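## Task

Hold the two salad hands as a pair of tongs and pinch the beetroot cube between them to raise it from the bowl; keep it pinched the whole way until it sits above the container, lower it so it rests inside the container, and finally withdraw both salad hands and both arms so nothing touches it.

## Robot and tools

Robot: two arms, left_arm and right_arm, mounted on opposite sides of a table and facing each other. Each has six revolute joints plus a parallel gripper. Each gripper holds one salad hand; the pair is worked together like tongs around the food item.

Frame: one shared scene frame. Origin at the table centre, +z up, table surface at z = +0.020 m. The left_arm base is on the +y side. The names left and right are labels only, not image sides. In the gripper's own frame the fingers extend along +x and close along y; the reported end-effector point lies between the pads, roughly 3-4 cm short of the fingertips. Reported hand positions can be a bit wrong, especially with the arm stretched out.

Tool execute_actions, argument actions: a list holding zero or one item.
- Empty list: no new command; returns the state plus camera pictures.
- Motion item: {"rows": [...], "steps": n}, n from 8 to 15 (default 15), each step 1/30 s. Each row is applied for one step; if rows run out, the final row repeats. Each row is exactly 14 numbers, always covering both arms: left_arm waist, shoulder, elbow, wrist pitch, wrist yaw, wrist roll, opening, then right_arm in the same seven-number order. Joint values are absolute target angles in radians (same convention as the Joint positions line), not offsets. Ranges: waist -3.054..3.054, shoulder 0.000..3.142, elbow 0.000..2.356, wrist pitch -1.571..1.571, wrist yaw -1.571..1.571, wrist roll -3.142..3.142. A target more than 0.010 rad beyond a range end and further out than the current angle makes the whole call be refused (nothing is sent). True ends may sit 0.010 rad either way; targets past the real end are clipped and the result reports joint sent to its limit (possibly about an earlier action). Missing that message does not prove there is more travel.
- Opening: absolute, from -1 to 1; +1 fully open (0.088 m pad gap), empty fingers touch near -0.80, anything lower adds nothing. Full close takes at least about 0.5 s.
- Wait item: {"steps": n} with n up to 300 and no rows; sends nothing new, returns after n steps counted from the previous result.
- Optional pictures: true asks for images with a motion or wait result.

Tool zoom_image: camera (cam_high, cam_low, cam_left_wrist, cam_right_wrist; each 504x504) and region [x0, y0, x1, y1] in pixels from the top-left corner, at most 504 on a side. Returns an enlarged view of that camera's latest image.

Tool finished_scene: scene = the current scene's number. The goal must already hold and stay held. Replying with no tool call ends everything.

Motion behaviour: joint speed is capped. Each step, a joint's commanded target is held within a fixed distance of its measured angle (0.211 rad waist/shoulder/elbow, 0.213 wrist pitch, 0.267 wrist yaw, 0.228 wrist roll), and if the targets would put a gripper over 70 mm from where it is, all that arm's targets are pulled back proportionally. Friction can leave joints short of target, more at long reach, and tiny changes may not move at all, so read Joint positions after moves. The last 8 steps of each action run after the result is returned, before the next action begins. Between calls the arms keep heading for the last row sent, until everything has nearly stopped or a step is HELD; then only a new action resumes travel or pushing. Fingers already moving finish their motion.

Result lines: the state line gives, per arm, end_effector_position (m), end_effector_quat_wxyz, and linear/angular velocities (m/s, rad/s). Joint positions and Joint velocities list each arm's six joints then pad gap (m, m/s). grip_measured is the measured finger opening on the same scale as the commanded opening; each gripper may read off by up to about 1 mm, consistently within a scene. joint command not followed means a clearance check altered or blocked joint targets on some steps (the rest of the row still ran). HELD marks steps where the row, fully or partly, was not sent.

Holding: to squeeze, command an opening clearly under grip_measured; the larger the gap, the stronger the squeeze (about 34 N per pad max, some weaker). Slamming shut can over-squeeze and even pop the fingers open. Keep both salad hands pressing on the item continuously from bowl to container.

Avoid: dropping items or pushing anything off the table (task fails); arms or mounts colliding or pressing on each other (can end the scene); contact torque reaching joint load limits (waist 18.2, shoulder 22.5, elbow 22.4, wrist pitch 5.92, wrist yaw 5.9, wrist roll 5.54 N m, held weight included), which freezes that arm for 10 s and drops the rest of the call. Holding loads warms motors: MOTOR HOT appears from 50 °C; at 95 °C an OVER-TEMPERATURE FAULT holds the arm, and if it does not cool within 30-60 s the arm and gripper lose power and go limp. Loose objects may occasionally be nudged by outside pushes. Smooth, quick, low-effort motion without slips, slams or hard hits is preferred.

Each tool is called after "Emit:" as name(argument=value, ...), one argument or row to a line, values as JSON.

## Session

Emit:
execute_actions(
  actions=[],
)

Emit:
zoom_image(
  camera="cam_high",
  region=[120, 190, 400, 390],
)

Scene clock: 0.00 s of 4567.00 s.
left_arm: end_effector_position=(+0.2536, +0.3001, +0.2059) grip_measured=+0.857 end_effector_quat_wxyz=(-0.577, +0.454, -0.515, -0.442) end_effector_velocity=(+0.001, -0.000, +0.002) end_effector_angular_velocity=(+0.000, -0.014, -0.009) | right_arm: end_effector_position=(-0.3368, -0.2728, +0.3475) grip_measured=+0.840 end_effector_quat_wxyz=(+0.223, -0.040, -0.299, +0.927) end_effector_velocity=(+0.000, -0.000, -0.003) end_effector_angular_velocity=(-0.016, -0.011, +0.005)
Joint positions: left_arm=[ 1.012  1.701  1.537 -1.362 -0.076 -1.931  0.081] | right_arm=[ 0.992  1.104  0.69   0.473 -0.124 -0.603  0.08 ]
Joint velocities: left_arm=[-0.002 -0.007 -0.002  0.007 -0.007  0.007 -0.   ] | right_arm=[-0.002 -0.002  0.002 -0.022 -0.007  0.007 -0.   ]
Motor temperatures (°C, as the motors report them): left_arm=[22 26 29 26 26 24] | right_arm=[24 26 27 28 24 25]
Heat: left arm: hottest elbow 29 °C (+0.0 °C/min); right arm: hottest wrist pitch 28 °C (+0.0 °C/min).

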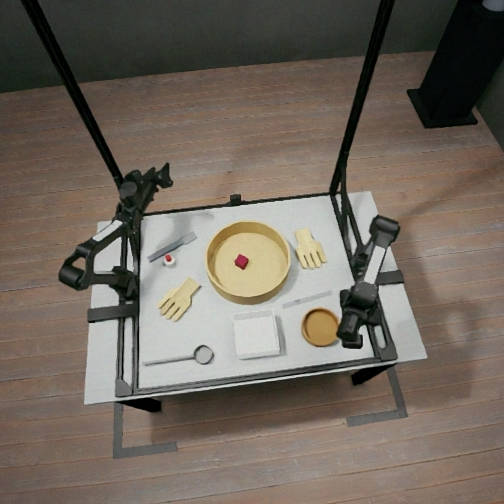

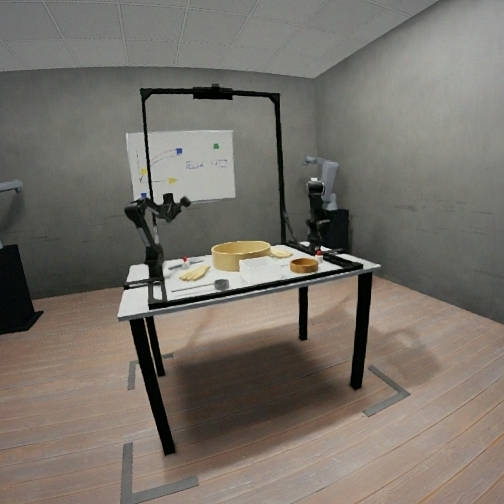

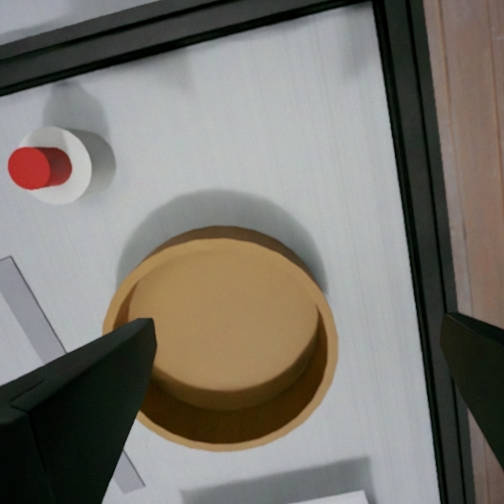

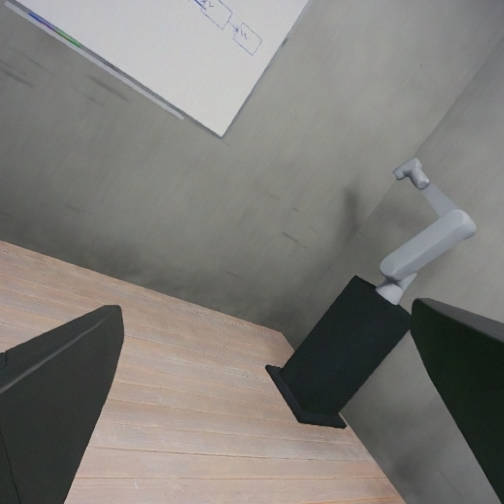

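Region (120, 190, 400, 390) of cam_high's 504x504 image, scaled by 1.800, with more detail than that image has; it fills the top 360 rows of this view, and the rest is white.

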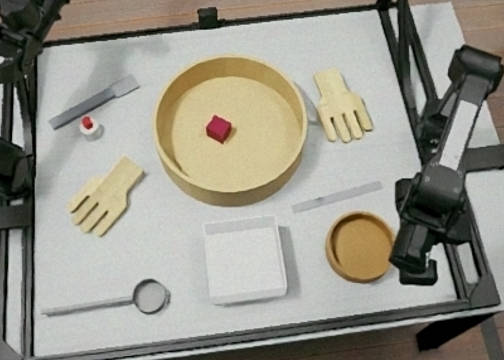

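Emit:
execute_actions(
  actions=[
    {"rows":[[-0.616,1.524,1.3,-1.3,0,0.82,1,0.01,1.3,1.1,-1.2,0,-0.87,1]]},
  ],
)

Emit:
execute_actions(
  actions=[
    {"steps":40},
  ],
)

Emit:
execute_actions(
  actions=[
    {"rows":[[-0.616,1.524,1.044,-1.091,0,0.82,1,0.01,1.44,0.969,-1.1,0,-0.87,1]]},
  ],
)

Emit:
execute_actions(
  actions=[
    {"steps":20},
  ],
  pictures=true,
)

Scene clock: 0.67 s of 4567.00 s.
left_arm: end_effector_position=(+0.1749, +0.2554, +0.1973) grip_measured=+0.993 end_effector_quat_wxyz=(-0.661, +0.295, -0.636, -0.266) end_effector_velocity=(-0.343, -0.232, -0.019) end_effector_angular_velocity=(-0.032, +0.042, -2.822) | right_arm: end_effector_position=(-0.3102, -0.1804, +0.3342) grip_measured=+0.975 end_effector_quat_wxyz=(+0.311, -0.188, -0.334, +0.870) end_effector_velocity=(+0.240, +0.399, +0.010) end_effector_angular_velocity=(-0.086, -0.796, -1.201)
Joint positions: left_arm=[ 0.757  1.562  1.356 -1.315 -0.019 -1.63   0.088] | right_arm=[ 0.792  1.241  0.874  0.247 -0.043 -0.784  0.087]
Joint velocities: left_arm=[-1.389 -0.291 -0.364  0.095  0.125  1.429  0.01 ] | right_arm=[-1.048  0.413  0.872 -1.106  0.212 -0.476  0.01 ]
Motor temperatures (°C, as the motors report them): left_arm=[22 26 29 26 26 24] | right_arm=[24 26 27 28 24 25]
Heat: left arm: hottest elbow 29 °C (+0.0 °C/min); right arm: hottest wrist pitch 28 °C (+0.0 °C/min).
Steps of this call (steps 1 to 13: nothing new was sent; steps 14 to 20: the first 7 steps of this action). Readings (joint positions):
14: left_arm=[1.007 1.689 1.522 -1.348 -0.076 -1.907] | right_arm=[0.986 1.113 0.700 0.456 -0.123 -0.621]
15: left_arm=[0.980 1.664 1.485 -1.329 -0.068 -1.861] | right_arm=[0.961 1.132 0.726 0.421 -0.109 -0.658]
17: left_arm=[0.898 1.612 1.417 -1.332 -0.040 -1.775] | right_arm=[0.896 1.184 0.788 0.356 -0.073 -0.719]
20: the state above

Scene clock: 2.00 s of 4567.00 s.
left_arm: end_effector_position=(-0.1756, +0.2341, +0.1934) grip_measured=+1.000 end_effector_quat_wxyz=(+0.237, +0.656, +0.216, -0.684) end_effector_velocity=(-0.007, +0.008, -0.000) end_effector_angular_velocity=(-0.038, -0.069, -1.483) | right_arm: end_effector_position=(-0.0232, -0.2189, +0.1897) grip_measured=+1.000 end_effector_quat_wxyz=(+0.297, -0.641, +0.179, +0.685) end_effector_velocity=(-0.000, -0.028, -0.004) end_effector_angular_velocity=(-0.120, +0.007, -0.008)
Joint positions: left_arm=[-0.609  1.53   1.31  -1.301 -0.001  0.31   0.088] | right_arm=[ 0.013  1.294  1.085 -1.184 -0.    -0.867  0.088]
Joint velocities: left_arm=[-0.042 -0.002 -0.002 -0.007 -0.007  1.443  0.   ] | right_arm=[-0.002 -0.007 -0.002 -0.125 -0.007  0.007  0.   ]
Motor temperatures (°C, as the motors report them): left_arm=[22 26 29 26 26 24] | right_arm=[24 26 27 28 24 25]
Heat: left arm: hottest elbow 29 °C (+0.0 °C/min); right arm: hottest wrist pitch 28 °C (+0.0 °C/min).
Kept back: nothing.
Steps of this call (steps 1 to 8: the last 8 steps of your previous action; steps 9 to 40: the robot went on to your last target). Readings (joint positions):
1: left_arm=[0.711 1.554 1.346 -1.311 -0.016 -1.582] | right_arm=[0.758 1.253 0.903 0.211 -0.036 -0.798]
2: left_arm=[0.666 1.549 1.337 -1.309 -0.014 -1.534] | right_arm=[0.724 1.262 0.933 0.177 -0.031 -0.811]
4: left_arm=[0.576 1.543 1.326 -1.306 -0.010 -1.436] | right_arm=[0.652 1.272 0.986 0.106 -0.023 -0.830]
8: left_arm=[0.396 1.536 1.315 -1.303 -0.007 -1.242] | right_arm=[0.498 1.277 1.051 -0.045 -0.012 -0.851]
40: the state above

Scene clock: 2.23 s of 4567.00 s.
left_arm: end_effector_position=(-0.1673, +0.2477, +0.1397) grip_measured=+1.000 end_effector_quat_wxyz=(+0.110, +0.698, +0.108, -0.699) end_effector_velocity=(+0.031, +0.046, -0.127) end_effector_angular_velocity=(+0.155, -0.125, -1.377) | right_arm: end_effector_position=(-0.0231, -0.2245, +0.1382) grip_measured=+1.000 end_effector_quat_wxyz=(+0.246, -0.663, +0.232, +0.668) end_effector_velocity=(+0.000, -0.061, -0.129) end_effector_angular_velocity=(-0.457, +0.001, +0.020)
Joint positions: left_arm=[-0.613  1.525  1.092 -1.134 -0.001  0.649  0.088] | right_arm=[ 0.013  1.421  0.992 -1.12  -0.    -0.868  0.088]
Joint velocities: left_arm=[-0.007  0.046 -0.466  0.315 -0.007  1.37   0.   ] | right_arm=[-0.002  0.247 -0.305  0.095 -0.007 -0.022  0.   ]
Motor temperatures (°C, as the motors report them): left_arm=[22 26 29 26 26 24] | right_arm=[24 26 27 28 24 25]
Heat: left arm: hottest elbow 29 °C (+0.0 °C/min); right arm: hottest wrist pitch 28 °C (+0.0 °C/min).
Steps of this call (steps 1 to 7: the first 7 steps of this action). Readings (joint positions):
1: left_arm=[-0.610 1.528 1.292 -1.275 -0.001 0.359] | right_arm=[0.013 1.303 1.080 -1.182 -0.000 -0.868]
2: left_arm=[-0.611 1.518 1.253 -1.217 -0.001 0.407] | right_arm=[0.013 1.318 1.069 -1.159 -0.000 -0.868]
4: left_arm=[-0.611 1.515 1.175 -1.171 -0.001 0.504] | right_arm=[0.013 1.369 1.040 -1.128 -0.000 -0.868]
7: the state above

Scene clock: 2.90 s of 4567.00 s.
left_arm: end_effector_position=(-0.1663, +0.2491, +0.1301) grip_measured=+1.000 end_effector_quat_wxyz=(+0.051, +0.705, +0.048, -0.706) end_effector_velocity=(-0.000, -0.005, -0.000) end_effector_angular_velocity=(-0.031, -0.005, +0.005) | right_arm: end_effector_position=(-0.0231, -0.2240, +0.1326) grip_measured=+1.000 end_effector_quat_wxyz=(+0.244, -0.663, +0.234, +0.667) end_effector_velocity=(+0.001, -0.001, +0.000) end_effector_angular_velocity=(-0.007, +0.007, +0.015)
Joint positions: left_arm=[-0.613  1.526  1.054 -1.094 -0.001  0.817  0.088] | right_arm=[ 0.013  1.432  0.979 -1.102 -0.    -0.868  0.088]
Joint velocities: left_arm=[-0.002 -0.002 -0.002  0.022 -0.022 -0.007  0.   ] | right_arm=[-0.007  0.002  0.002 -0.007 -0.007 -0.022  0.   ]
Motor temperatures (°C, as the motors report them): left_arm=[22 27 29 26 26 24] | right_arm=[24 26 27 28 24 25]
Heat: left arm: hottest elbow 29 °C (+0.0 °C/min); right arm: hottest wrist pitch 28 °C (+0.0 °C/min).
Kept back: nothing.
Steps of this call (steps 1 to 8: the last 8 steps of your previous action; steps 9 to 20: the robot went on to your last target). Readings (joint positions):
1: left_arm=[-0.613 1.525 1.080 -1.124 -0.001 0.689] | right_arm=[0.013 1.427 0.985 -1.117 -0.000 -0.868]
2: left_arm=[-0.613 1.525 1.073 -1.117 -0.001 0.720] | right_arm=[0.013 1.429 0.981 -1.112 -0.000 -0.868]
4: left_arm=[-0.613 1.526 1.067 -1.106 -0.001 0.760] | right_arm=[0.013 1.430 0.981 -1.106 -0.000 -0.868]
8: left_arm=[-0.613 1.526 1.059 -1.098 -0.001 0.798] | right_arm=[0.013 1.431 0.980 -1.104 -0.000 -0.868]
20: the state above

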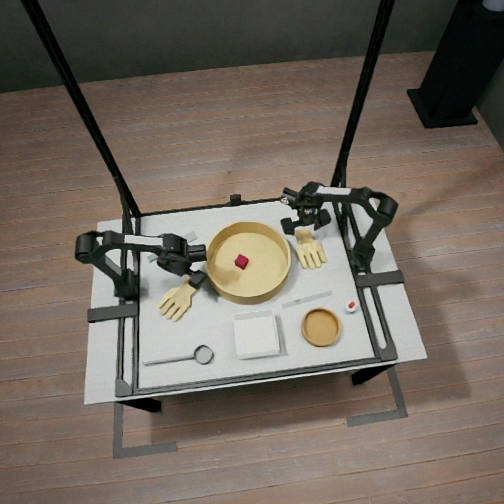

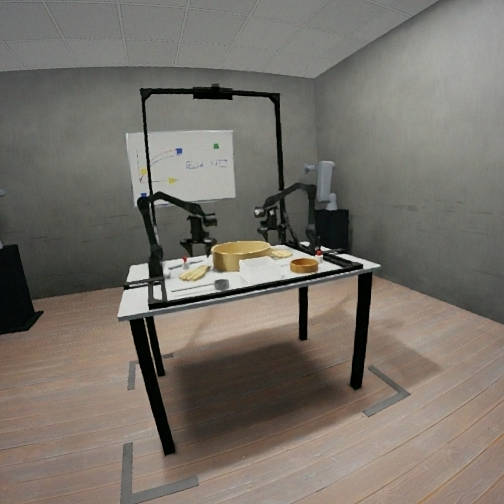

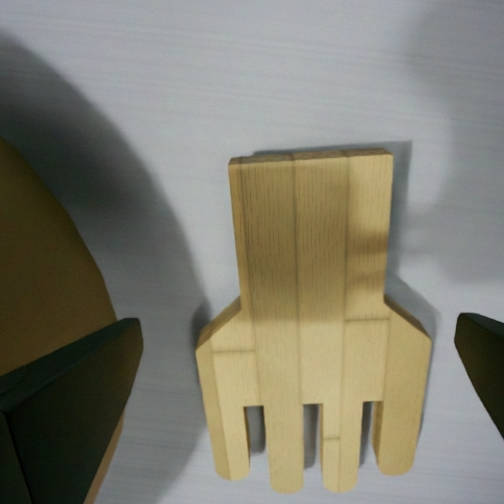

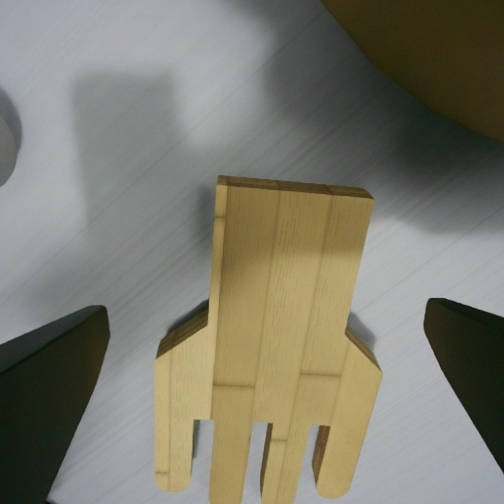

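Emit:
execute_actions(
  actions=[
    {"rows":[[-0.678,1.585,0.955,-0.94,0,0.72,1,-0.023,1.53,0.895,-0.94,0,-0.8,1]]},
  ],
)

Emit:
execute_actions(
  actions=[
    {"rows":[[-0.678,1.655,0.856,-0.784,0,0.72,1,-0.023,1.601,0.797,-0.779,0,-0.8,1]]},
  ],
)

Emit:
execute_actions(
  actions=[
    {"steps":14},
  ],
  pictures=true,
)

Scene clock: 3.63 s of 4567.00 s.
left_arm: end_effector_position=(-0.1792, +0.2555, +0.1005) grip_measured=+1.000 end_effector_quat_wxyz=(+0.059, +0.704, +0.057, -0.705) end_effector_velocity=(-0.003, +0.023, -0.067) end_effector_angular_velocity=(+0.065, -0.079, +0.064) | right_arm: end_effector_position=(-0.0163, -0.2174, +0.0985) grip_measured=+1.000 end_effector_quat_wxyz=(+0.265, -0.655, +0.267, +0.655) end_effector_velocity=(+0.006, -0.018, -0.073) end_effector_angular_velocity=(-0.119, +0.023, -0.151)
Joint positions: left_arm=[-0.668  1.571  0.975 -0.971 -0.001  0.74   0.088] | right_arm=[-0.016  1.514  0.912 -0.972 -0.    -0.815  0.088]
Joint velocities: left_arm=[-0.076  0.115 -0.168  0.183 -0.022 -0.139  0.   ] | right_arm=[-0.042  0.139 -0.178  0.198 -0.022  0.11   0.   ]
Motor temperatures (°C, as the motors report them): left_arm=[22 27 29 26 26 24] | right_arm=[24 26 27 28 24 25]
Heat: left arm: hottest elbow 29 °C (+0.0 °C/min); right arm: hottest wrist pitch 28 °C (+0.0 °C/min).
Steps of this call (steps 1 to 15: the robot went on to your last target; steps 16 to 22: the first 7 steps of this action). Readings (joint positions):
16: left_arm=[-0.615 1.527 1.046 -1.081 -0.001 0.809] | right_arm=[0.012 1.438 0.973 -1.089 -0.000 -0.863]
17: left_arm=[-0.626 1.529 1.030 -1.039 -0.001 0.787] | right_arm=[0.006 1.448 0.961 -1.046 -0.000 -0.849]
19: left_arm=[-0.650 1.548 1.004 -0.999 -0.001 0.760] | right_arm=[-0.007 1.483 0.941 -0.998 -0.000 -0.829]
22: the state above

Scene clock: 4.13 s of 4567.00 s.
left_arm: end_effector_position=(-0.1786, +0.2590, +0.0613) grip_measured=+1.000 end_effector_quat_wxyz=(+0.059, +0.708, +0.064, -0.701) end_effector_velocity=(+0.020, +0.024, -0.076) end_effector_angular_velocity=(+0.081, -0.074, -0.010) | right_arm: end_effector_position=(-0.0153, -0.2183, +0.0608) grip_measured=+1.000 end_effector_quat_wxyz=(+0.267, -0.654, +0.275, +0.652) end_effector_velocity=(-0.003, -0.038, -0.077) end_effector_angular_velocity=(-0.124, +0.025, +0.005)
Joint positions: left_arm=[-0.675  1.641  0.875 -0.817 -0.001  0.723  0.088] | right_arm=[-0.02   1.587  0.817 -0.813 -0.    -0.803  0.088]
Joint velocities: left_arm=[-0.002  0.134 -0.203  0.227 -0.007  0.007  0.   ] | right_arm=[-0.002  0.129 -0.222  0.227 -0.022 -0.007  0.   ]
Motor temperatures (°C, as the motors report them): left_arm=[22 27 29 26 26 24] | right_arm=[24 26 27 28 24 25]
Heat: left arm: hottest elbow 29 °C (+0.0 °C/min); right arm: hottest wrist pitch 28 °C (+0.0 °C/min).
Steps of this call (steps 1 to 8: the last 8 steps of your previous action; steps 9 to 15: the first 7 steps of this action). Readings (joint positions):
9: left_arm=[-0.674 1.579 0.957 -0.930 -0.001 0.724] | right_arm=[-0.020 1.525 0.898 -0.930 -0.000 -0.804]
10: left_arm=[-0.674 1.585 0.940 -0.885 -0.001 0.723] | right_arm=[-0.020 1.532 0.882 -0.885 -0.000 -0.804]
12: left_arm=[-0.675 1.612 0.911 -0.845 -0.001 0.723] | right_arm=[-0.020 1.560 0.854 -0.840 -0.000 -0.803]
15: the state above

Scene clock: 4.60 s of 4567.00 s.
left_arm: end_effector_position=(-0.1804, +0.2570, +0.0581) grip_measured=+1.000 end_effector_quat_wxyz=(+0.062, +0.704, +0.060, -0.705) end_effector_velocity=(+0.002, +0.001, +0.000) end_effector_angular_velocity=(+0.001, -0.010, +0.005) | right_arm: end_effector_position=(-0.0152, -0.2156, +0.0578) grip_measured=+1.000 end_effector_quat_wxyz=(+0.272, -0.653, +0.271, +0.653) end_effector_velocity=(-0.001, -0.007, -0.001) end_effector_angular_velocity=(-0.027, +0.008, +0.005)
Joint positions: left_arm=[-0.675  1.645  0.865 -0.787 -0.001  0.722  0.088] | right_arm=[-0.02   1.592  0.808 -0.784 -0.    -0.802  0.088]
Joint velocities: left_arm=[-0.002 -0.002 -0.002 -0.007 -0.007 -0.007  0.   ] | right_arm=[-0.002 -0.002 -0.007 -0.022 -0.007 -0.007  0.   ]
Motor temperatures (°C, as the motors report them): left_arm=[22 27 29 26 26 24] | right_arm=[24 26 27 28 24 25]
Heat: left arm: hottest elbow 29 °C (+0.0 °C/min); right arm: hottest wrist pitch 28 °C (+0.0 °C/min).
Kept back: nothing.
Steps of this call (steps 1 to 8: the last 8 steps of your previous action; steps 9 to 14: the robot went on to your last target). Readings (joint positions):
1: left_arm=[-0.675 1.644 0.871 -0.810 -0.001 0.723] | right_arm=[-0.020 1.590 0.812 -0.807 -0.000 -0.803]
2: left_arm=[-0.675 1.644 0.869 -0.804 -0.001 0.722] | right_arm=[-0.020 1.591 0.810 -0.800 -0.000 -0.802]
4: left_arm=[-0.675 1.645 0.868 -0.795 -0.001 0.722] | right_arm=[-0.020 1.591 0.810 -0.789 -0.000 -0.802]
8: left_arm=[-0.675 1.645 0.867 -0.790 -0.001 0.722] | right_arm=[-0.020 1.592 0.808 -0.784 -0.000 -0.802]
14: the state above

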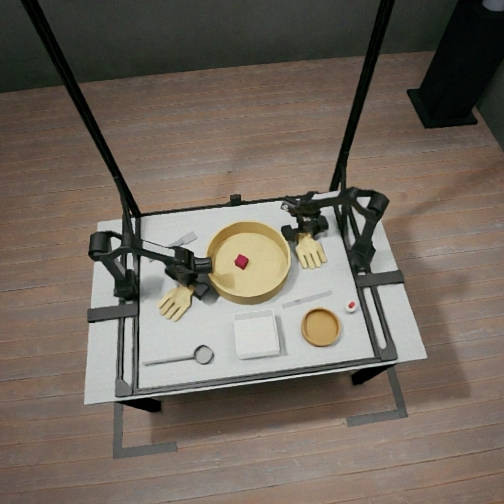

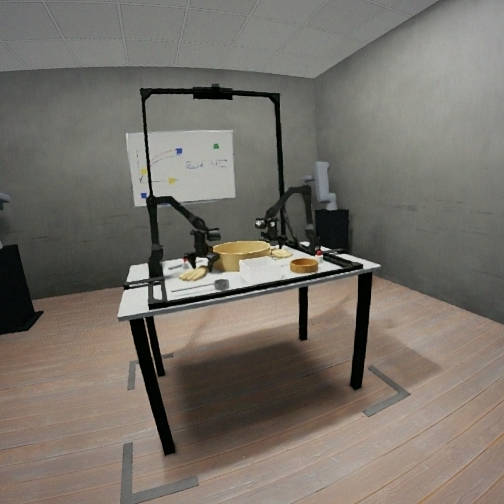

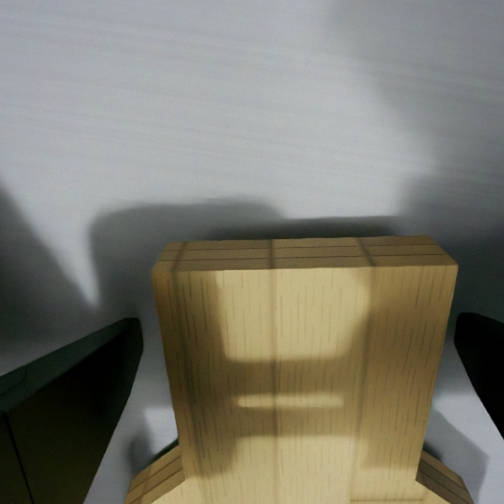

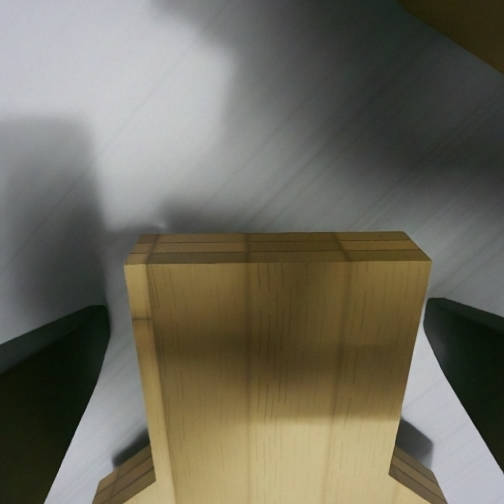

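Emit:
execute_actions(
  actions=[
    {"rows":[[-0.678,1.655,0.856,-0.784,0,0.72,0.7,-0.023,1.601,0.797,-0.779,0,-0.8,0.7],[-0.678,1.655,0.856,-0.784,0,0.72,0.6,-0.023,1.601,0.797,-0.779,0,-0.8,0.6],[-0.678,1.655,0.856,-0.784,0,0.72,0.5,-0.023,1.601,0.797,-0.779,0,-0.8,0.5],[-0.678,1.655,0.856,-0.784,0,0.72,0.4,-0.023,1.601,0.797,-0.779,0,-0.8,0.4],[-0.678,1.655,0.856,-0.784,0,0.72,0.3,-0.023,1.601,0.797,-0.779,0,-0.8,0.3],[-0.678,1.655,0.856,-0.784,0,0.72,0.2,-0.023,1.601,0.797,-0.779,0,-0.8,0.2],[-0.678,1.655,0.856,-0.784,0,0.72,0.1,-0.023,1.601,0.797,-0.779,0,-0.8,0.1],[-0.678,1.655,0.856,-0.784,0,0.72,-1,-0.023,1.601,0.797,-0.779,0,-0.8,-1]]},
  ],
)

Emit:
execute_actions(
  actions=[
    {"rows":[[-0.678,1.524,1.044,-1.091,0,0.72,-1,-0.023,1.44,0.969,-1.1,0,-0.8,-1]],"steps":12},
  ],
)

Emit:
execute_actions(
  actions=[
    {"rows":[[-0.5,1.45,1.4,-1.42,0,0.4,-1,0.08,1.45,1.4,-1.42,0,0,-1]]},
  ],
)

Emit:
execute_actions(
  actions=[
    {"rows":[[-0.08,1.0,1.0,0,0,0,-1,0.08,1.0,1.0,0,0,0,-1]]},
  ],
)

Emit:
execute_actions(
  actions=[
    {"steps":28},
  ],
)

Emit:
execute_actions(
  actions=[
    {"rows":[[-0.08,1.2,0.65,0.45,0,0,-1,0.08,1.2,0.65,0.45,0,0,-1]]},
  ],
)

Emit:
execute_actions(
  actions=[
    {"rows":[[-0.08,1.282,0.458,0.674,0,0,-1,0.08,1.282,0.458,0.674,0,0,-1]]},
  ],
)

Emit:
execute_actions(
  actions=[
    {"rows":[[-0.08,1.15,0.5,0.38,0,0,-1,0.08,1.22,0.535,0.41,0,0,-1]]},
  ],
)

Emit:
execute_actions(
  actions=[
    {"rows":[[-0.08,1.06,0.565,0.095,0,0,-1,0.08,1.179,0.625,0.154,0,0,-1]]},
  ],
)

Emit:
execute_actions(
  actions=[
    {"rows":[[-0.08,0.96,0.52,0.02,0,0,-1,0.08,1.09,0.58,0.08,0,0,-1]]},
  ],
)

Emit:
execute_actions(
  actions=[
    {"rows":[[-0.08,0.868,0.495,-0.11,0,0,-1,0.08,1.005,0.545,-0.03,0,0,-1]]},
  ],
)

Emit:
execute_actions(
  actions=[
    {"steps":12},
  ],
  pictures=true,
)

Emit:
zoom_image(
  camera="cam_low",
  region=[160, 180, 330, 305],
)

Scene clock: 5.93 s of 4567.00 s.
left_arm: end_effector_position=(-0.1804, +0.2570, +0.0580) grip_measured=+0.455 end_effector_quat_wxyz=(+0.062, +0.704, +0.060, -0.705) end_effector_velocity=(+0.001, -0.000, +0.001) end_effector_angular_velocity=(-0.012, -0.019, +0.000) | right_arm: end_effector_position=(-0.0143, -0.2147, +0.0576) grip_measured=+0.452 end_effector_quat_wxyz=(+0.275, -0.653, +0.269, +0.652) end_effector_velocity=(+0.029, +0.026, +0.001) end_effector_angular_velocity=(+0.126, -0.186, +0.004)
Joint positions: left_arm=[-0.675  1.645  0.865 -0.787 -0.001  0.722  0.061] | right_arm=[-0.021  1.592  0.808 -0.779  0.004 -0.802  0.061]
Joint velocities: left_arm=[-0.007 -0.002  0.002 -0.007 -0.022 -0.007 -0.14 ] | right_arm=[-0.002 -0.007 -0.002  0.125  0.183 -0.007 -0.139]
Motor temperatures (°C, as the motors report them): left_arm=[22 27 29 26 26 24] | right_arm=[24 26 27 28 24 25]
Heat: left arm: hottest elbow 29 °C (+0.0 °C/min); right arm: hottest wrist pitch 28 °C (+0.0 °C/min).
Steps of this call (steps 1 to 30: the robot went on to your last target; steps 31 to 33: nothing new was sent; steps 34 to 40: the first 7 steps of this action). Readings (joint positions):
34: left_arm=[-0.675 1.645 0.865 -0.787 -0.001 0.722] | right_arm=[-0.020 1.592 0.808 -0.782 0.001 -0.802]
35: left_arm=[-0.675 1.645 0.865 -0.787 -0.001 0.722] | right_arm=[-0.021 1.592 0.808 -0.779 0.003 -0.802]
37: left_arm=[-0.675 1.645 0.865 -0.787 -0.001 0.722] | right_arm=[-0.021 1.592 0.807 -0.778 0.004 -0.802]
40: the state above

Scene clock: 6.33 s of 4567.00 s.
left_arm: end_effector_position=(-0.1803, +0.2571, +0.0910) grip_measured=+0.405 end_effector_quat_wxyz=(+0.059, +0.707, +0.064, -0.702) end_effector_velocity=(-0.053, -0.061, +0.342) end_effector_angular_velocity=(-0.394, +0.325, +0.015) | right_arm: end_effector_position=(-0.0145, -0.2212, +0.0902) grip_measured=+0.391 end_effector_quat_wxyz=(+0.268, -0.655, +0.276, +0.650) end_effector_velocity=(+0.000, +0.030, +0.322) end_effector_angular_velocity=(+0.383, -0.001, +0.019)
Joint positions: left_arm=[-0.675  1.593  0.957 -0.943 -0.001  0.721  0.059] | right_arm=[-0.021  1.52   0.882 -0.945  0.003 -0.802  0.058]
Joint velocities: left_arm=[-0.007 -0.652  0.803 -0.945  0.007 -0.022 -0.   ] | right_arm=[-0.002 -0.735  0.696 -1.048 -0.007 -0.022 -0.   ]
Motor temperatures (°C, as the motors report them): left_arm=[22 27 29 26 26 24] | right_arm=[24 26 27 28 24 25]
Heat: left arm: hottest elbow 29 °C (+0.0 °C/min); right arm: hottest wrist pitch 28 °C (+0.0 °C/min).
Steps of this call (steps 1 to 8: the last 8 steps of your previous action; steps 9 to 12: the first 4 steps of this action). Readings (joint positions):
9: left_arm=[-0.675 1.639 0.877 -0.804 -0.001 0.722] | right_arm=[-0.021 1.584 0.818 -0.797 0.003 -0.802]
10: left_arm=[-0.675 1.632 0.904 -0.865 -0.001 0.722] | right_arm=[-0.021 1.570 0.839 -0.857 0.003 -0.802]
12: the state above

Scene clock: 6.83 s of 4567.00 s.
left_arm: end_effector_position=(-0.1507, +0.2362, +0.1973) grip_measured=+0.405 end_effector_quat_wxyz=(+0.206, +0.667, +0.185, -0.692) end_effector_velocity=(+0.033, -0.112, +0.360) end_effector_angular_velocity=(-0.680, +0.425, +0.947) | right_arm: end_effector_position=(-0.0350, -0.2199, +0.1842) grip_measured=+0.391 end_effector_quat_wxyz=(+0.340, -0.621, +0.354, +0.611) end_effector_velocity=(-0.041, +0.138, +0.314) end_effector_angular_velocity=(+0.639, +0.014, -1.314)
Joint positions: left_arm=[-0.532  1.476  1.275 -1.324  0.003  0.479  0.059] | right_arm=[ 0.064  1.461  1.21  -1.344  0.001 -0.482  0.058]
Joint velocities: left_arm=[ 0.325 -0.31   1.116 -0.623 -0.007 -0.623 -0.   ] | right_arm=[ 0.129 -0.007  1.253 -0.623 -0.007  1.443 -0.   ]
Motor temperatures (°C, as the motors report them): left_arm=[22 27 29 26 26 24] | right_arm=[24 26 28 28 24 25]
Heat: left arm: hottest elbow 29 °C (+0.0 °C/min); right arm: hottest elbow 28 °C (+0.0 °C/min).
Steps of this call (steps 1 to 8: the last 8 steps of your previous action; steps 9 to 15: the first 7 steps of this action). Readings (joint positions):
9: left_arm=[-0.671 1.530 1.041 -1.089 0.003 0.702] | right_arm=[-0.017 1.457 0.962 -1.101 0.004 -0.777]
10: left_arm=[-0.648 1.528 1.070 -1.141 0.007 0.657] | right_arm=[-0.000 1.462 0.996 -1.165 0.004 -0.722]
12: left_arm=[-0.589 1.509 1.143 -1.212 0.005 0.573] | right_arm=[0.037 1.463 1.078 -1.247 0.001 -0.627]
15: the state above

Scene clock: 7.33 s of 4567.00 s.
left_arm: end_effector_position=(-0.0757, +0.2125, +0.2285) grip_measured=+0.405 end_effector_quat_wxyz=(+0.495, +0.460, +0.311, -0.669) end_effector_velocity=(+0.321, -0.051, +0.075) end_effector_angular_velocity=(-1.403, +0.616, +2.059) | right_arm: end_effector_position=(-0.0389, -0.2082, +0.2242) grip_measured=+0.391 end_effector_quat_wxyz=(+0.559, -0.417, +0.374, +0.611) end_effector_velocity=(-0.004, -0.004, +0.085) end_effector_angular_velocity=(+1.551, +0.186, -0.105)
Joint positions: left_arm=[-0.222  1.177  1.11  -1.108  0.002  0.108  0.059] | right_arm=[ 0.077  1.181  1.1   -1.108  0.001 -0.02   0.058]
Joint velocities: left_arm=[ 1.267 -1.277 -0.965  1.194 -0.037 -0.842  0.   ] | right_arm=[ 0.002 -1.253 -0.916  1.223 -0.022  0.125 -0.   ]
Motor temperatures (°C, as the motors report them): left_arm=[22 27 29 26 26 24] | right_arm=[24 26 28 28 24 25]
Heat: left arm: hottest elbow 29 °C (+0.0 °C/min); right arm: hottest elbow 28 °C (+0.0 °C/min).
Steps of this call (steps 1 to 8: the last 8 steps of your previous action; steps 9 to 15: the first 7 steps of this action). Readings (joint positions):
9: left_arm=[-0.497 1.433 1.364 -1.384 0.008 0.385] | right_arm=[0.075 1.438 1.352 -1.383 0.001 -0.087]
10: left_arm=[-0.460 1.396 1.318 -1.317 0.013 0.330] | right_arm=[0.076 1.401 1.306 -1.316 0.001 -0.067]
12: left_arm=[-0.363 1.311 1.230 -1.242 0.005 0.233] | right_arm=[0.076 1.315 1.217 -1.241 0.001 -0.041]
15: the state above

Scene clock: 8.27 s of 4567.00 s.
left_arm: end_effector_position=(-0.0484, +0.1173, +0.4192) grip_measured=+0.405 end_effector_quat_wxyz=(+0.677, +0.012, +0.009, -0.736) end_effector_velocity=(+0.000, -0.002, +0.035) end_effector_angular_velocity=(-0.161, +0.035, +0.006) | right_arm: end_effector_position=(-0.0461, -0.1161, +0.4178) grip_measured=+0.390 end_effector_quat_wxyz=(+0.680, -0.014, +0.011, +0.733) end_effector_velocity=(-0.000, +0.001, +0.036) end_effector_angular_velocity=(+0.169, +0.006, +0.005)
Joint positions: left_arm=[-0.083  1.005  1.006 -0.032  0.     0.002  0.059] | right_arm=[ 0.077  1.008  1.006 -0.032  0.001 -0.003  0.058]
Joint velocities: left_arm=[-0.002  0.002 -0.002  0.168 -0.007 -0.022 -0.   ] | right_arm=[-0.002 -0.002 -0.002  0.168 -0.007 -0.007  0.   ]
Motor temperatures (°C, as the motors report them): left_arm=[22 27 29 26 26 24] | right_arm=[24 26 28 28 24 25]
Heat: left arm: hottest elbow 29 °C (+0.0 °C/min); right arm: hottest elbow 28 °C (+0.0 °C/min).
Kept back: nothing.
Steps of this call (steps 1 to 8: the last 8 steps of your previous action; steps 9 to 28: the robot went on to your last target). Readings (joint positions):
1: left_arm=[-0.184 1.137 1.081 -1.067 0.000 0.083] | right_arm=[0.077 1.142 1.073 -1.066 0.001 -0.016]
2: left_arm=[-0.155 1.104 1.061 -1.025 -0.001 0.064] | right_arm=[0.077 1.109 1.055 -1.024 0.001 -0.013]
4: left_arm=[-0.122 1.057 1.039 -0.933 -0.000 0.039] | right_arm=[0.077 1.061 1.036 -0.932 0.001 -0.009]
8: left_arm=[-0.097 1.022 1.020 -0.752 0.000 0.015] | right_arm=[0.077 1.025 1.020 -0.751 0.001 -0.004]
28: the state above

Scene clock: 8.50 s of 4567.00 s.
left_arm: end_effector_position=(-0.0510, +0.0847, +0.3483) grip_measured=+0.405 end_effector_quat_wxyz=(+0.676, +0.040, +0.035, -0.735) end_effector_velocity=(-0.008, -0.116, -0.507) end_effector_angular_velocity=(+0.636, -0.046, +0.011) | right_arm: end_effector_position=(-0.0486, -0.0842, +0.3494) grip_measured=+0.390 end_effector_quat_wxyz=(+0.679, -0.039, +0.035, +0.732) end_effector_velocity=(-0.009, +0.116, -0.515) end_effector_angular_velocity=(-0.675, -0.044, +0.004)
Joint positions: left_arm=[-0.083  1.12   0.845  0.169  0.     0.002  0.059] | right_arm=[ 0.077  1.121  0.849  0.168  0.001 -0.003  0.058]
Joint velocities: left_arm=[ 0.002  0.618 -1.126  1.106 -0.007 -0.007 -0.   ] | right_arm=[-0.002  0.613 -1.126  1.062 -0.007  0.007 -0.   ]
Motor temperatures (°C, as the motors report them): left_arm=[22 27 29 26 26 24] | right_arm=[24 26 28 28 24 25]
Heat: left arm: hottest elbow 29 °C (+0.0 °C/min); right arm: hottest elbow 28 °C (+0.0 °C/min).
Steps of this call (steps 1 to 7: the first 7 steps of this action). Readings (joint positions):
1: left_arm=[-0.083 1.012 0.996 -0.010 0.000 0.002] | right_arm=[0.077 1.015 0.997 -0.013 0.001 -0.003]
2: left_arm=[-0.083 1.022 0.980 0.030 0.000 0.002] | right_arm=[0.077 1.025 0.981 0.027 0.001 -0.003]
4: left_arm=[-0.083 1.054 0.939 0.080 0.000 0.002] | right_arm=[0.077 1.057 0.943 0.079 0.001 -0.003]
7: the state above

Scene clock: 9.00 s of 4567.00 s.
left_arm: end_effector_position=(-0.0509, +0.0855, +0.2274) grip_measured=+0.405 end_effector_quat_wxyz=(+0.674, +0.065, +0.058, -0.733) end_effector_velocity=(+0.004, +0.043, -0.246) end_effector_angular_velocity=(+0.451, -0.031, +0.006) | right_arm: end_effector_position=(-0.0485, -0.0852, +0.2278) grip_measured=+0.390 end_effector_quat_wxyz=(+0.677, -0.064, +0.058, +0.731) end_effector_velocity=(+0.006, -0.052, -0.267) end_effector_angular_velocity=(-0.512, -0.060, +0.004)
Joint positions: left_arm=[-0.083  1.271  0.491  0.606  0.     0.002  0.059] | right_arm=[ 0.077  1.271  0.492  0.606  0.001 -0.003  0.058]
Joint velocities: left_arm=[-0.002  0.305 -0.491  0.344 -0.007 -0.007 -0.   ] | right_arm=[-0.007  0.295 -0.535  0.315 -0.007 -0.022 -0.   ]
Motor temperatures (°C, as the motors report them): left_arm=[22 27 29 26 26 24] | right_arm=[24 26 28 28 24 25]
Heat: left arm: hottest elbow 29 °C (+0.0 °C/min); right arm: hottest elbow 28 °C (+0.0 °C/min).
Steps of this call (steps 1 to 8: the last 8 steps of your previous action; steps 9 to 15: the first 7 steps of this action). Readings (joint positions):
9: left_arm=[-0.083 1.204 0.652 0.442 0.000 0.002] | right_arm=[0.077 1.205 0.650 0.438 0.001 -0.003]
10: left_arm=[-0.083 1.210 0.622 0.505 0.000 0.002] | right_arm=[0.077 1.211 0.623 0.502 0.001 -0.003]
12: left_arm=[-0.083 1.227 0.562 0.564 0.000 0.002] | right_arm=[0.077 1.229 0.565 0.563 0.001 -0.003]
15: the state above

Scene clock: 9.50 s of 4567.00 s.
left_arm: end_effector_position=(-0.0495, +0.1020, +0.2205) grip_measured=+0.405 end_effector_quat_wxyz=(+0.671, +0.095, +0.086, -0.730) end_effector_velocity=(+0.001, +0.028, -0.004) end_effector_angular_velocity=(+0.198, -0.011, +0.002) | right_arm: end_effector_position=(-0.0479, -0.0931, +0.2090) grip_measured=+0.390 end_effector_quat_wxyz=(+0.673, -0.106, +0.097, +0.726) end_effector_velocity=(+0.003, -0.012, -0.012) end_effector_angular_velocity=(-0.211, -0.025, -0.007)
Joint positions: left_arm=[-0.083  1.178  0.484  0.438  0.     0.002  0.059] | right_arm=[ 0.077  1.244  0.501  0.454  0.001 -0.003  0.058]
Joint velocities: left_arm=[-0.007 -0.183  0.066 -0.447 -0.007 -0.007 -0.   ] | right_arm=[-0.002 -0.081  0.095 -0.388  0.007 -0.007  0.   ]
Motor temperatures (°C, as the motors report them): left_arm=[22 27 30 26 26 24] | right_arm=[24 26 28 28 24 25]
Heat: left arm: hottest elbow 30 °C (+6.3 °C/min); right arm: hottest elbow 28 °C (+0.0 °C/min).
Steps of this call (steps 1 to 8: the last 8 steps of your previous action; steps 9 to 15: the first 7 steps of this action). Readings (joint positions):
9: left_arm=[-0.083 1.274 0.467 0.644 0.000 0.002] | right_arm=[0.077 1.280 0.466 0.641 0.001 -0.003]
10: left_arm=[-0.083 1.252 0.471 0.587 0.000 0.002] | right_arm=[0.077 1.270 0.476 0.586 0.001 -0.003]
12: left_arm=[-0.083 1.210 0.474 0.507 0.000 0.002] | right_arm=[0.077 1.255 0.489 0.512 0.001 -0.003]
15: the state above

Scene clock: 10.00 s of 4567.00 s.
left_arm: end_effector_position=(-0.0484, +0.1186, +0.2226) grip_measured=+0.405 end_effector_quat_wxyz=(+0.665, +0.137, +0.126, -0.724) end_effector_velocity=(-0.005, +0.019, +0.019) end_effector_angular_velocity=(+0.109, +0.044, -0.032) | right_arm: end_effector_position=(-0.0497, -0.0979, +0.2146) grip_measured=+0.389 end_effector_quat_wxyz=(+0.663, -0.144, +0.134, +0.722) end_effector_velocity=(-0.003, -0.013, +0.013) end_effector_angular_velocity=(-0.163, -0.017, +0.017)
Joint positions: left_arm=[-0.083  1.08   0.546  0.16   0.002  0.001  0.059] | right_arm=[ 0.081  1.197  0.594  0.207 -0.004  0.002  0.058]
Joint velocities: left_arm=[ 0.002 -0.115  0.11  -0.33   0.051 -0.037 -0.   ] | right_arm=[ 0.007 -0.076  0.149 -0.388 -0.007 -0.007 -0.   ]
Motor temperatures (°C, as the motors report them): left_arm=[22 27 30 26 26 24] | right_arm=[24 27 28 29 24 25]
Heat: left arm: hottest elbow 30 °C (+6.0 °C/min); right arm: hottest wrist pitch 29 °C (+6.0 °C/min).
Steps of this call (steps 1 to 8: the last 8 steps of your previous action; steps 9 to 15: the first 7 steps of this action). Readings (joint positions):
9: left_arm=[-0.083 1.153 0.495 0.358 0.000 0.002] | right_arm=[0.077 1.231 0.521 0.388 0.001 -0.003]
10: left_arm=[-0.083 1.137 0.507 0.299 0.000 0.002] | right_arm=[0.078 1.224 0.539 0.333 -0.001 -0.001]
12: left_arm=[-0.083 1.106 0.526 0.222 0.000 0.002] | right_arm=[0.080 1.211 0.568 0.263 -0.003 0.001]
15: the state above

Scene clock: 10.50 s of 4567.00 s.
left_arm: end_effector_position=(-0.0481, +0.1366, +0.2288) grip_measured=+0.406 end_effector_quat_wxyz=(+0.661, +0.142, +0.133, -0.725) end_effector_velocity=(+0.004, +0.022, +0.006) end_effector_angular_velocity=(-0.012, +0.005, +0.012) | right_arm: end_effector_position=(-0.0506, -0.1126, +0.2233) grip_measured=+0.389 end_effector_quat_wxyz=(+0.659, -0.150, +0.141, +0.724) end_effector_velocity=(+0.002, -0.023, +0.002) end_effector_angular_velocity=(-0.015, -0.019, +0.013)
Joint positions: left_arm=[-0.084  0.981  0.542  0.048  0.008 -0.002  0.059] | right_arm=[ 0.084  1.115  0.6    0.1   -0.01   0.004  0.058]
Joint velocities: left_arm=[ 0.002 -0.129 -0.037 -0.081 -0.007 -0.007 -0.   ] | right_arm=[-0.002 -0.115 -0.037 -0.095 -0.007 -0.022 -0.   ]
Motor temperatures (°C, as the motors report them): left_arm=[22 27 30 26 26 24] | right_arm=[24 27 28 29 24 25]
Heat: left arm: hottest elbow 30 °C (+5.7 °C/min); right arm: hottest wrist pitch 29 °C (+5.7 °C/min).
Steps of this call (steps 1 to 8: the last 8 steps of your previous action; steps 9 to 15: the first 7 steps of this action). Readings (joint positions):
9: left_arm=[-0.083 1.060 0.561 0.107 0.006 -0.000] | right_arm=[0.082 1.183 0.610 0.157 -0.004 0.002]
10: left_arm=[-0.084 1.042 0.559 0.086 0.007 -0.000] | right_arm=[0.082 1.168 0.610 0.137 -0.005 0.002]
12: left_arm=[-0.084 1.004 0.549 0.062 0.008 -0.002] | right_arm=[0.083 1.137 0.604 0.115 -0.010 0.003]
15: the state above

Scene clock: 11.00 s of 4567.00 s.
left_arm: end_effector_position=(-0.0482, +0.1576, +0.2253) grip_measured=+0.406 end_effector_quat_wxyz=(+0.655, +0.155, +0.145, -0.725) end_effector_velocity=(+0.001, +0.027, -0.002) end_effector_angular_velocity=(+0.042, +0.000, +0.002) | right_arm: end_effector_position=(-0.0498, -0.1328, +0.2205) grip_measured=+0.388 end_effector_quat_wxyz=(+0.655, -0.162, +0.152, +0.722) end_effector_velocity=(-0.002, -0.025, +0.000) end_effector_angular_velocity=(-0.040, -0.014, +0.032)
Joint positions: left_arm=[-0.087  0.883  0.521 -0.066  0.015 -0.002  0.059] | right_arm=[ 0.086  1.024  0.573  0.003 -0.012  0.002  0.058]
Joint velocities: left_arm=[-0.007 -0.129 -0.017 -0.154 -0.007 -0.007 -0.001] | right_arm=[ 0.002 -0.115 -0.017 -0.139 -0.022 -0.022 -0.001]
Motor temperatures (°C, as the motors report them): left_arm=[22 27 30 26 26 24] | right_arm=[24 27 28 29 24 25]
Heat: left arm: hottest elbow 30 °C (+5.5 °C/min); right arm: hottest wrist pitch 29 °C (+5.5 °C/min).
Steps of this call (steps 1 to 8: the last 8 steps of your previous action; steps 9 to 15: the first 7 steps of this action). Readings (joint positions):
9: left_arm=[-0.084 0.959 0.537 0.028 0.009 -0.002] | right_arm=[0.085 1.095 0.595 0.081 -0.010 0.003]
10: left_arm=[-0.085 0.941 0.535 -0.003 0.013 -0.002] | right_arm=[0.085 1.079 0.591 0.055 -0.011 0.003]
12: left_arm=[-0.087 0.905 0.525 -0.042 0.015 -0.002] | right_arm=[0.086 1.044 0.577 0.023 -0.012 0.003]
15: the state above

Scene clock: 11.40 s of 4567.00 s.
left_arm: end_effector_position=(-0.0485, +0.1608, +0.2243) grip_measured=+0.405 end_effector_quat_wxyz=(+0.654, +0.158, +0.148, -0.725) end_effector_velocity=(+0.003, +0.002, -0.003) end_effector_angular_velocity=(+0.007, -0.003, +0.021) | right_arm: end_effector_position=(-0.0496, -0.1358, +0.2204) grip_measured=+0.388 end_effector_quat_wxyz=(+0.655, -0.164, +0.154, +0.722) end_effector_velocity=(-0.002, -0.004, -0.005) end_effector_angular_velocity=(-0.022, -0.005, +0.012)
Joint positions: left_arm=[-0.088  0.869  0.519 -0.087  0.015 -0.001  0.059] | right_arm=[ 0.086  1.011  0.57  -0.013 -0.012  0.001  0.058]
Joint velocities: left_arm=[-0.002 -0.007 -0.007 -0.007 -0.022 -0.007  0.   ] | right_arm=[ 0.002 -0.007 -0.007 -0.022 -0.007 -0.007 -0.   ]
Motor temperatures (°C, as the motors report them): left_arm=[22 27 30 26 26 24] | right_arm=[24 27 28 29 24 25]
Heat: left arm: hottest elbow 30 °C (+5.3 °C/min); right arm: hottest wrist pitch 29 °C (+5.3 °C/min).
Kept back: nothing.
Steps of this call (steps 1 to 8: the last 8 steps of your previous action; steps 9 to 12: the robot went on to your last target). Readings (joint positions):
1: left_arm=[-0.087 0.880 0.521 -0.070 0.015 -0.002] | right_arm=[0.086 1.021 0.572 -0.000 -0.012 0.002]
2: left_arm=[-0.087 0.878 0.521 -0.074 0.015 -0.001] | right_arm=[0.086 1.019 0.571 -0.003 -0.012 0.002]
4: left_arm=[-0.088 0.874 0.520 -0.079 0.015 -0.001] | right_arm=[0.086 1.015 0.571 -0.008 -0.012 0.002]
8: left_arm=[-0.088 0.871 0.520 -0.085 0.015 -0.001] | right_arm=[0.086 1.012 0.571 -0.012 -0.012 0.001]
12: the state above

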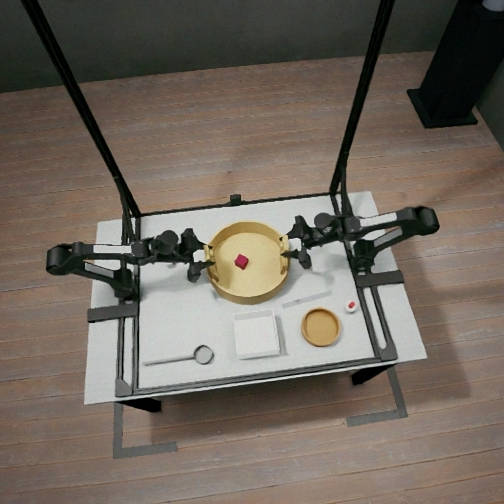

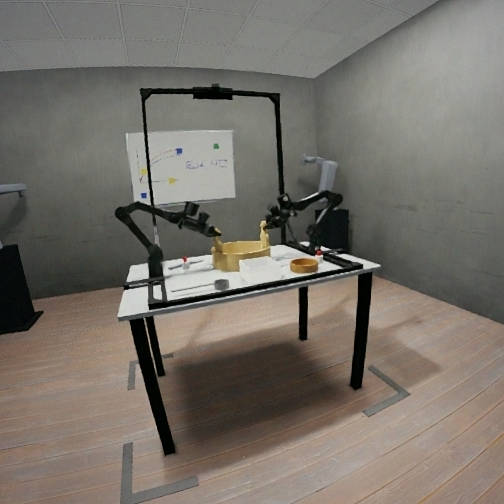

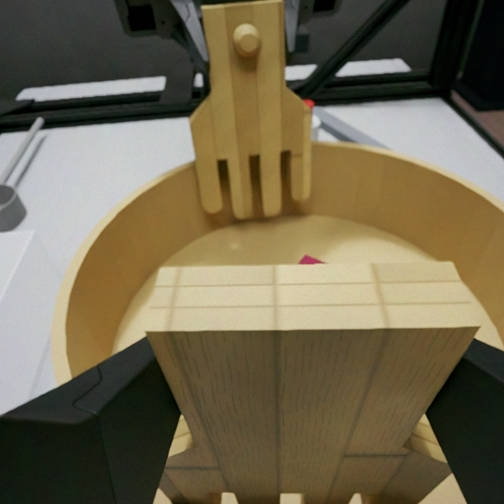

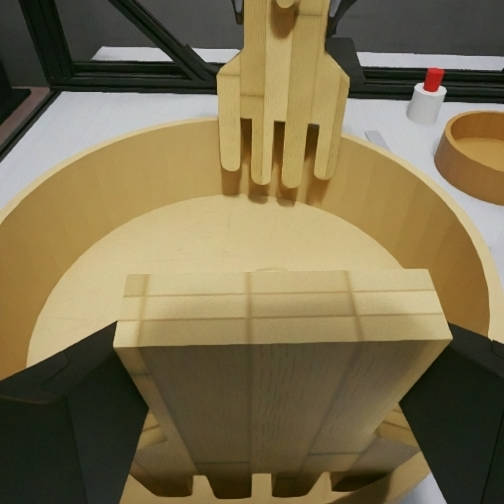

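Region (160, 180, 330, 305) of cam_low's 504x504 image, scaled by 2.965, with more detail than that image has; it fills the top 371 rows of this view, and the rest is white.

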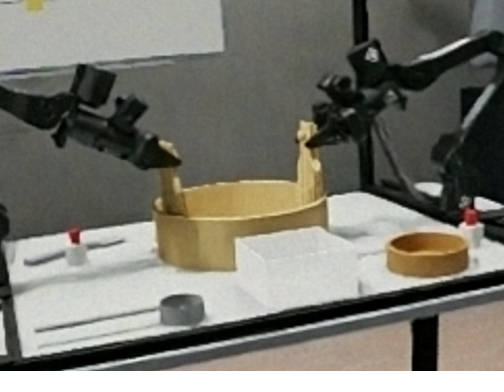

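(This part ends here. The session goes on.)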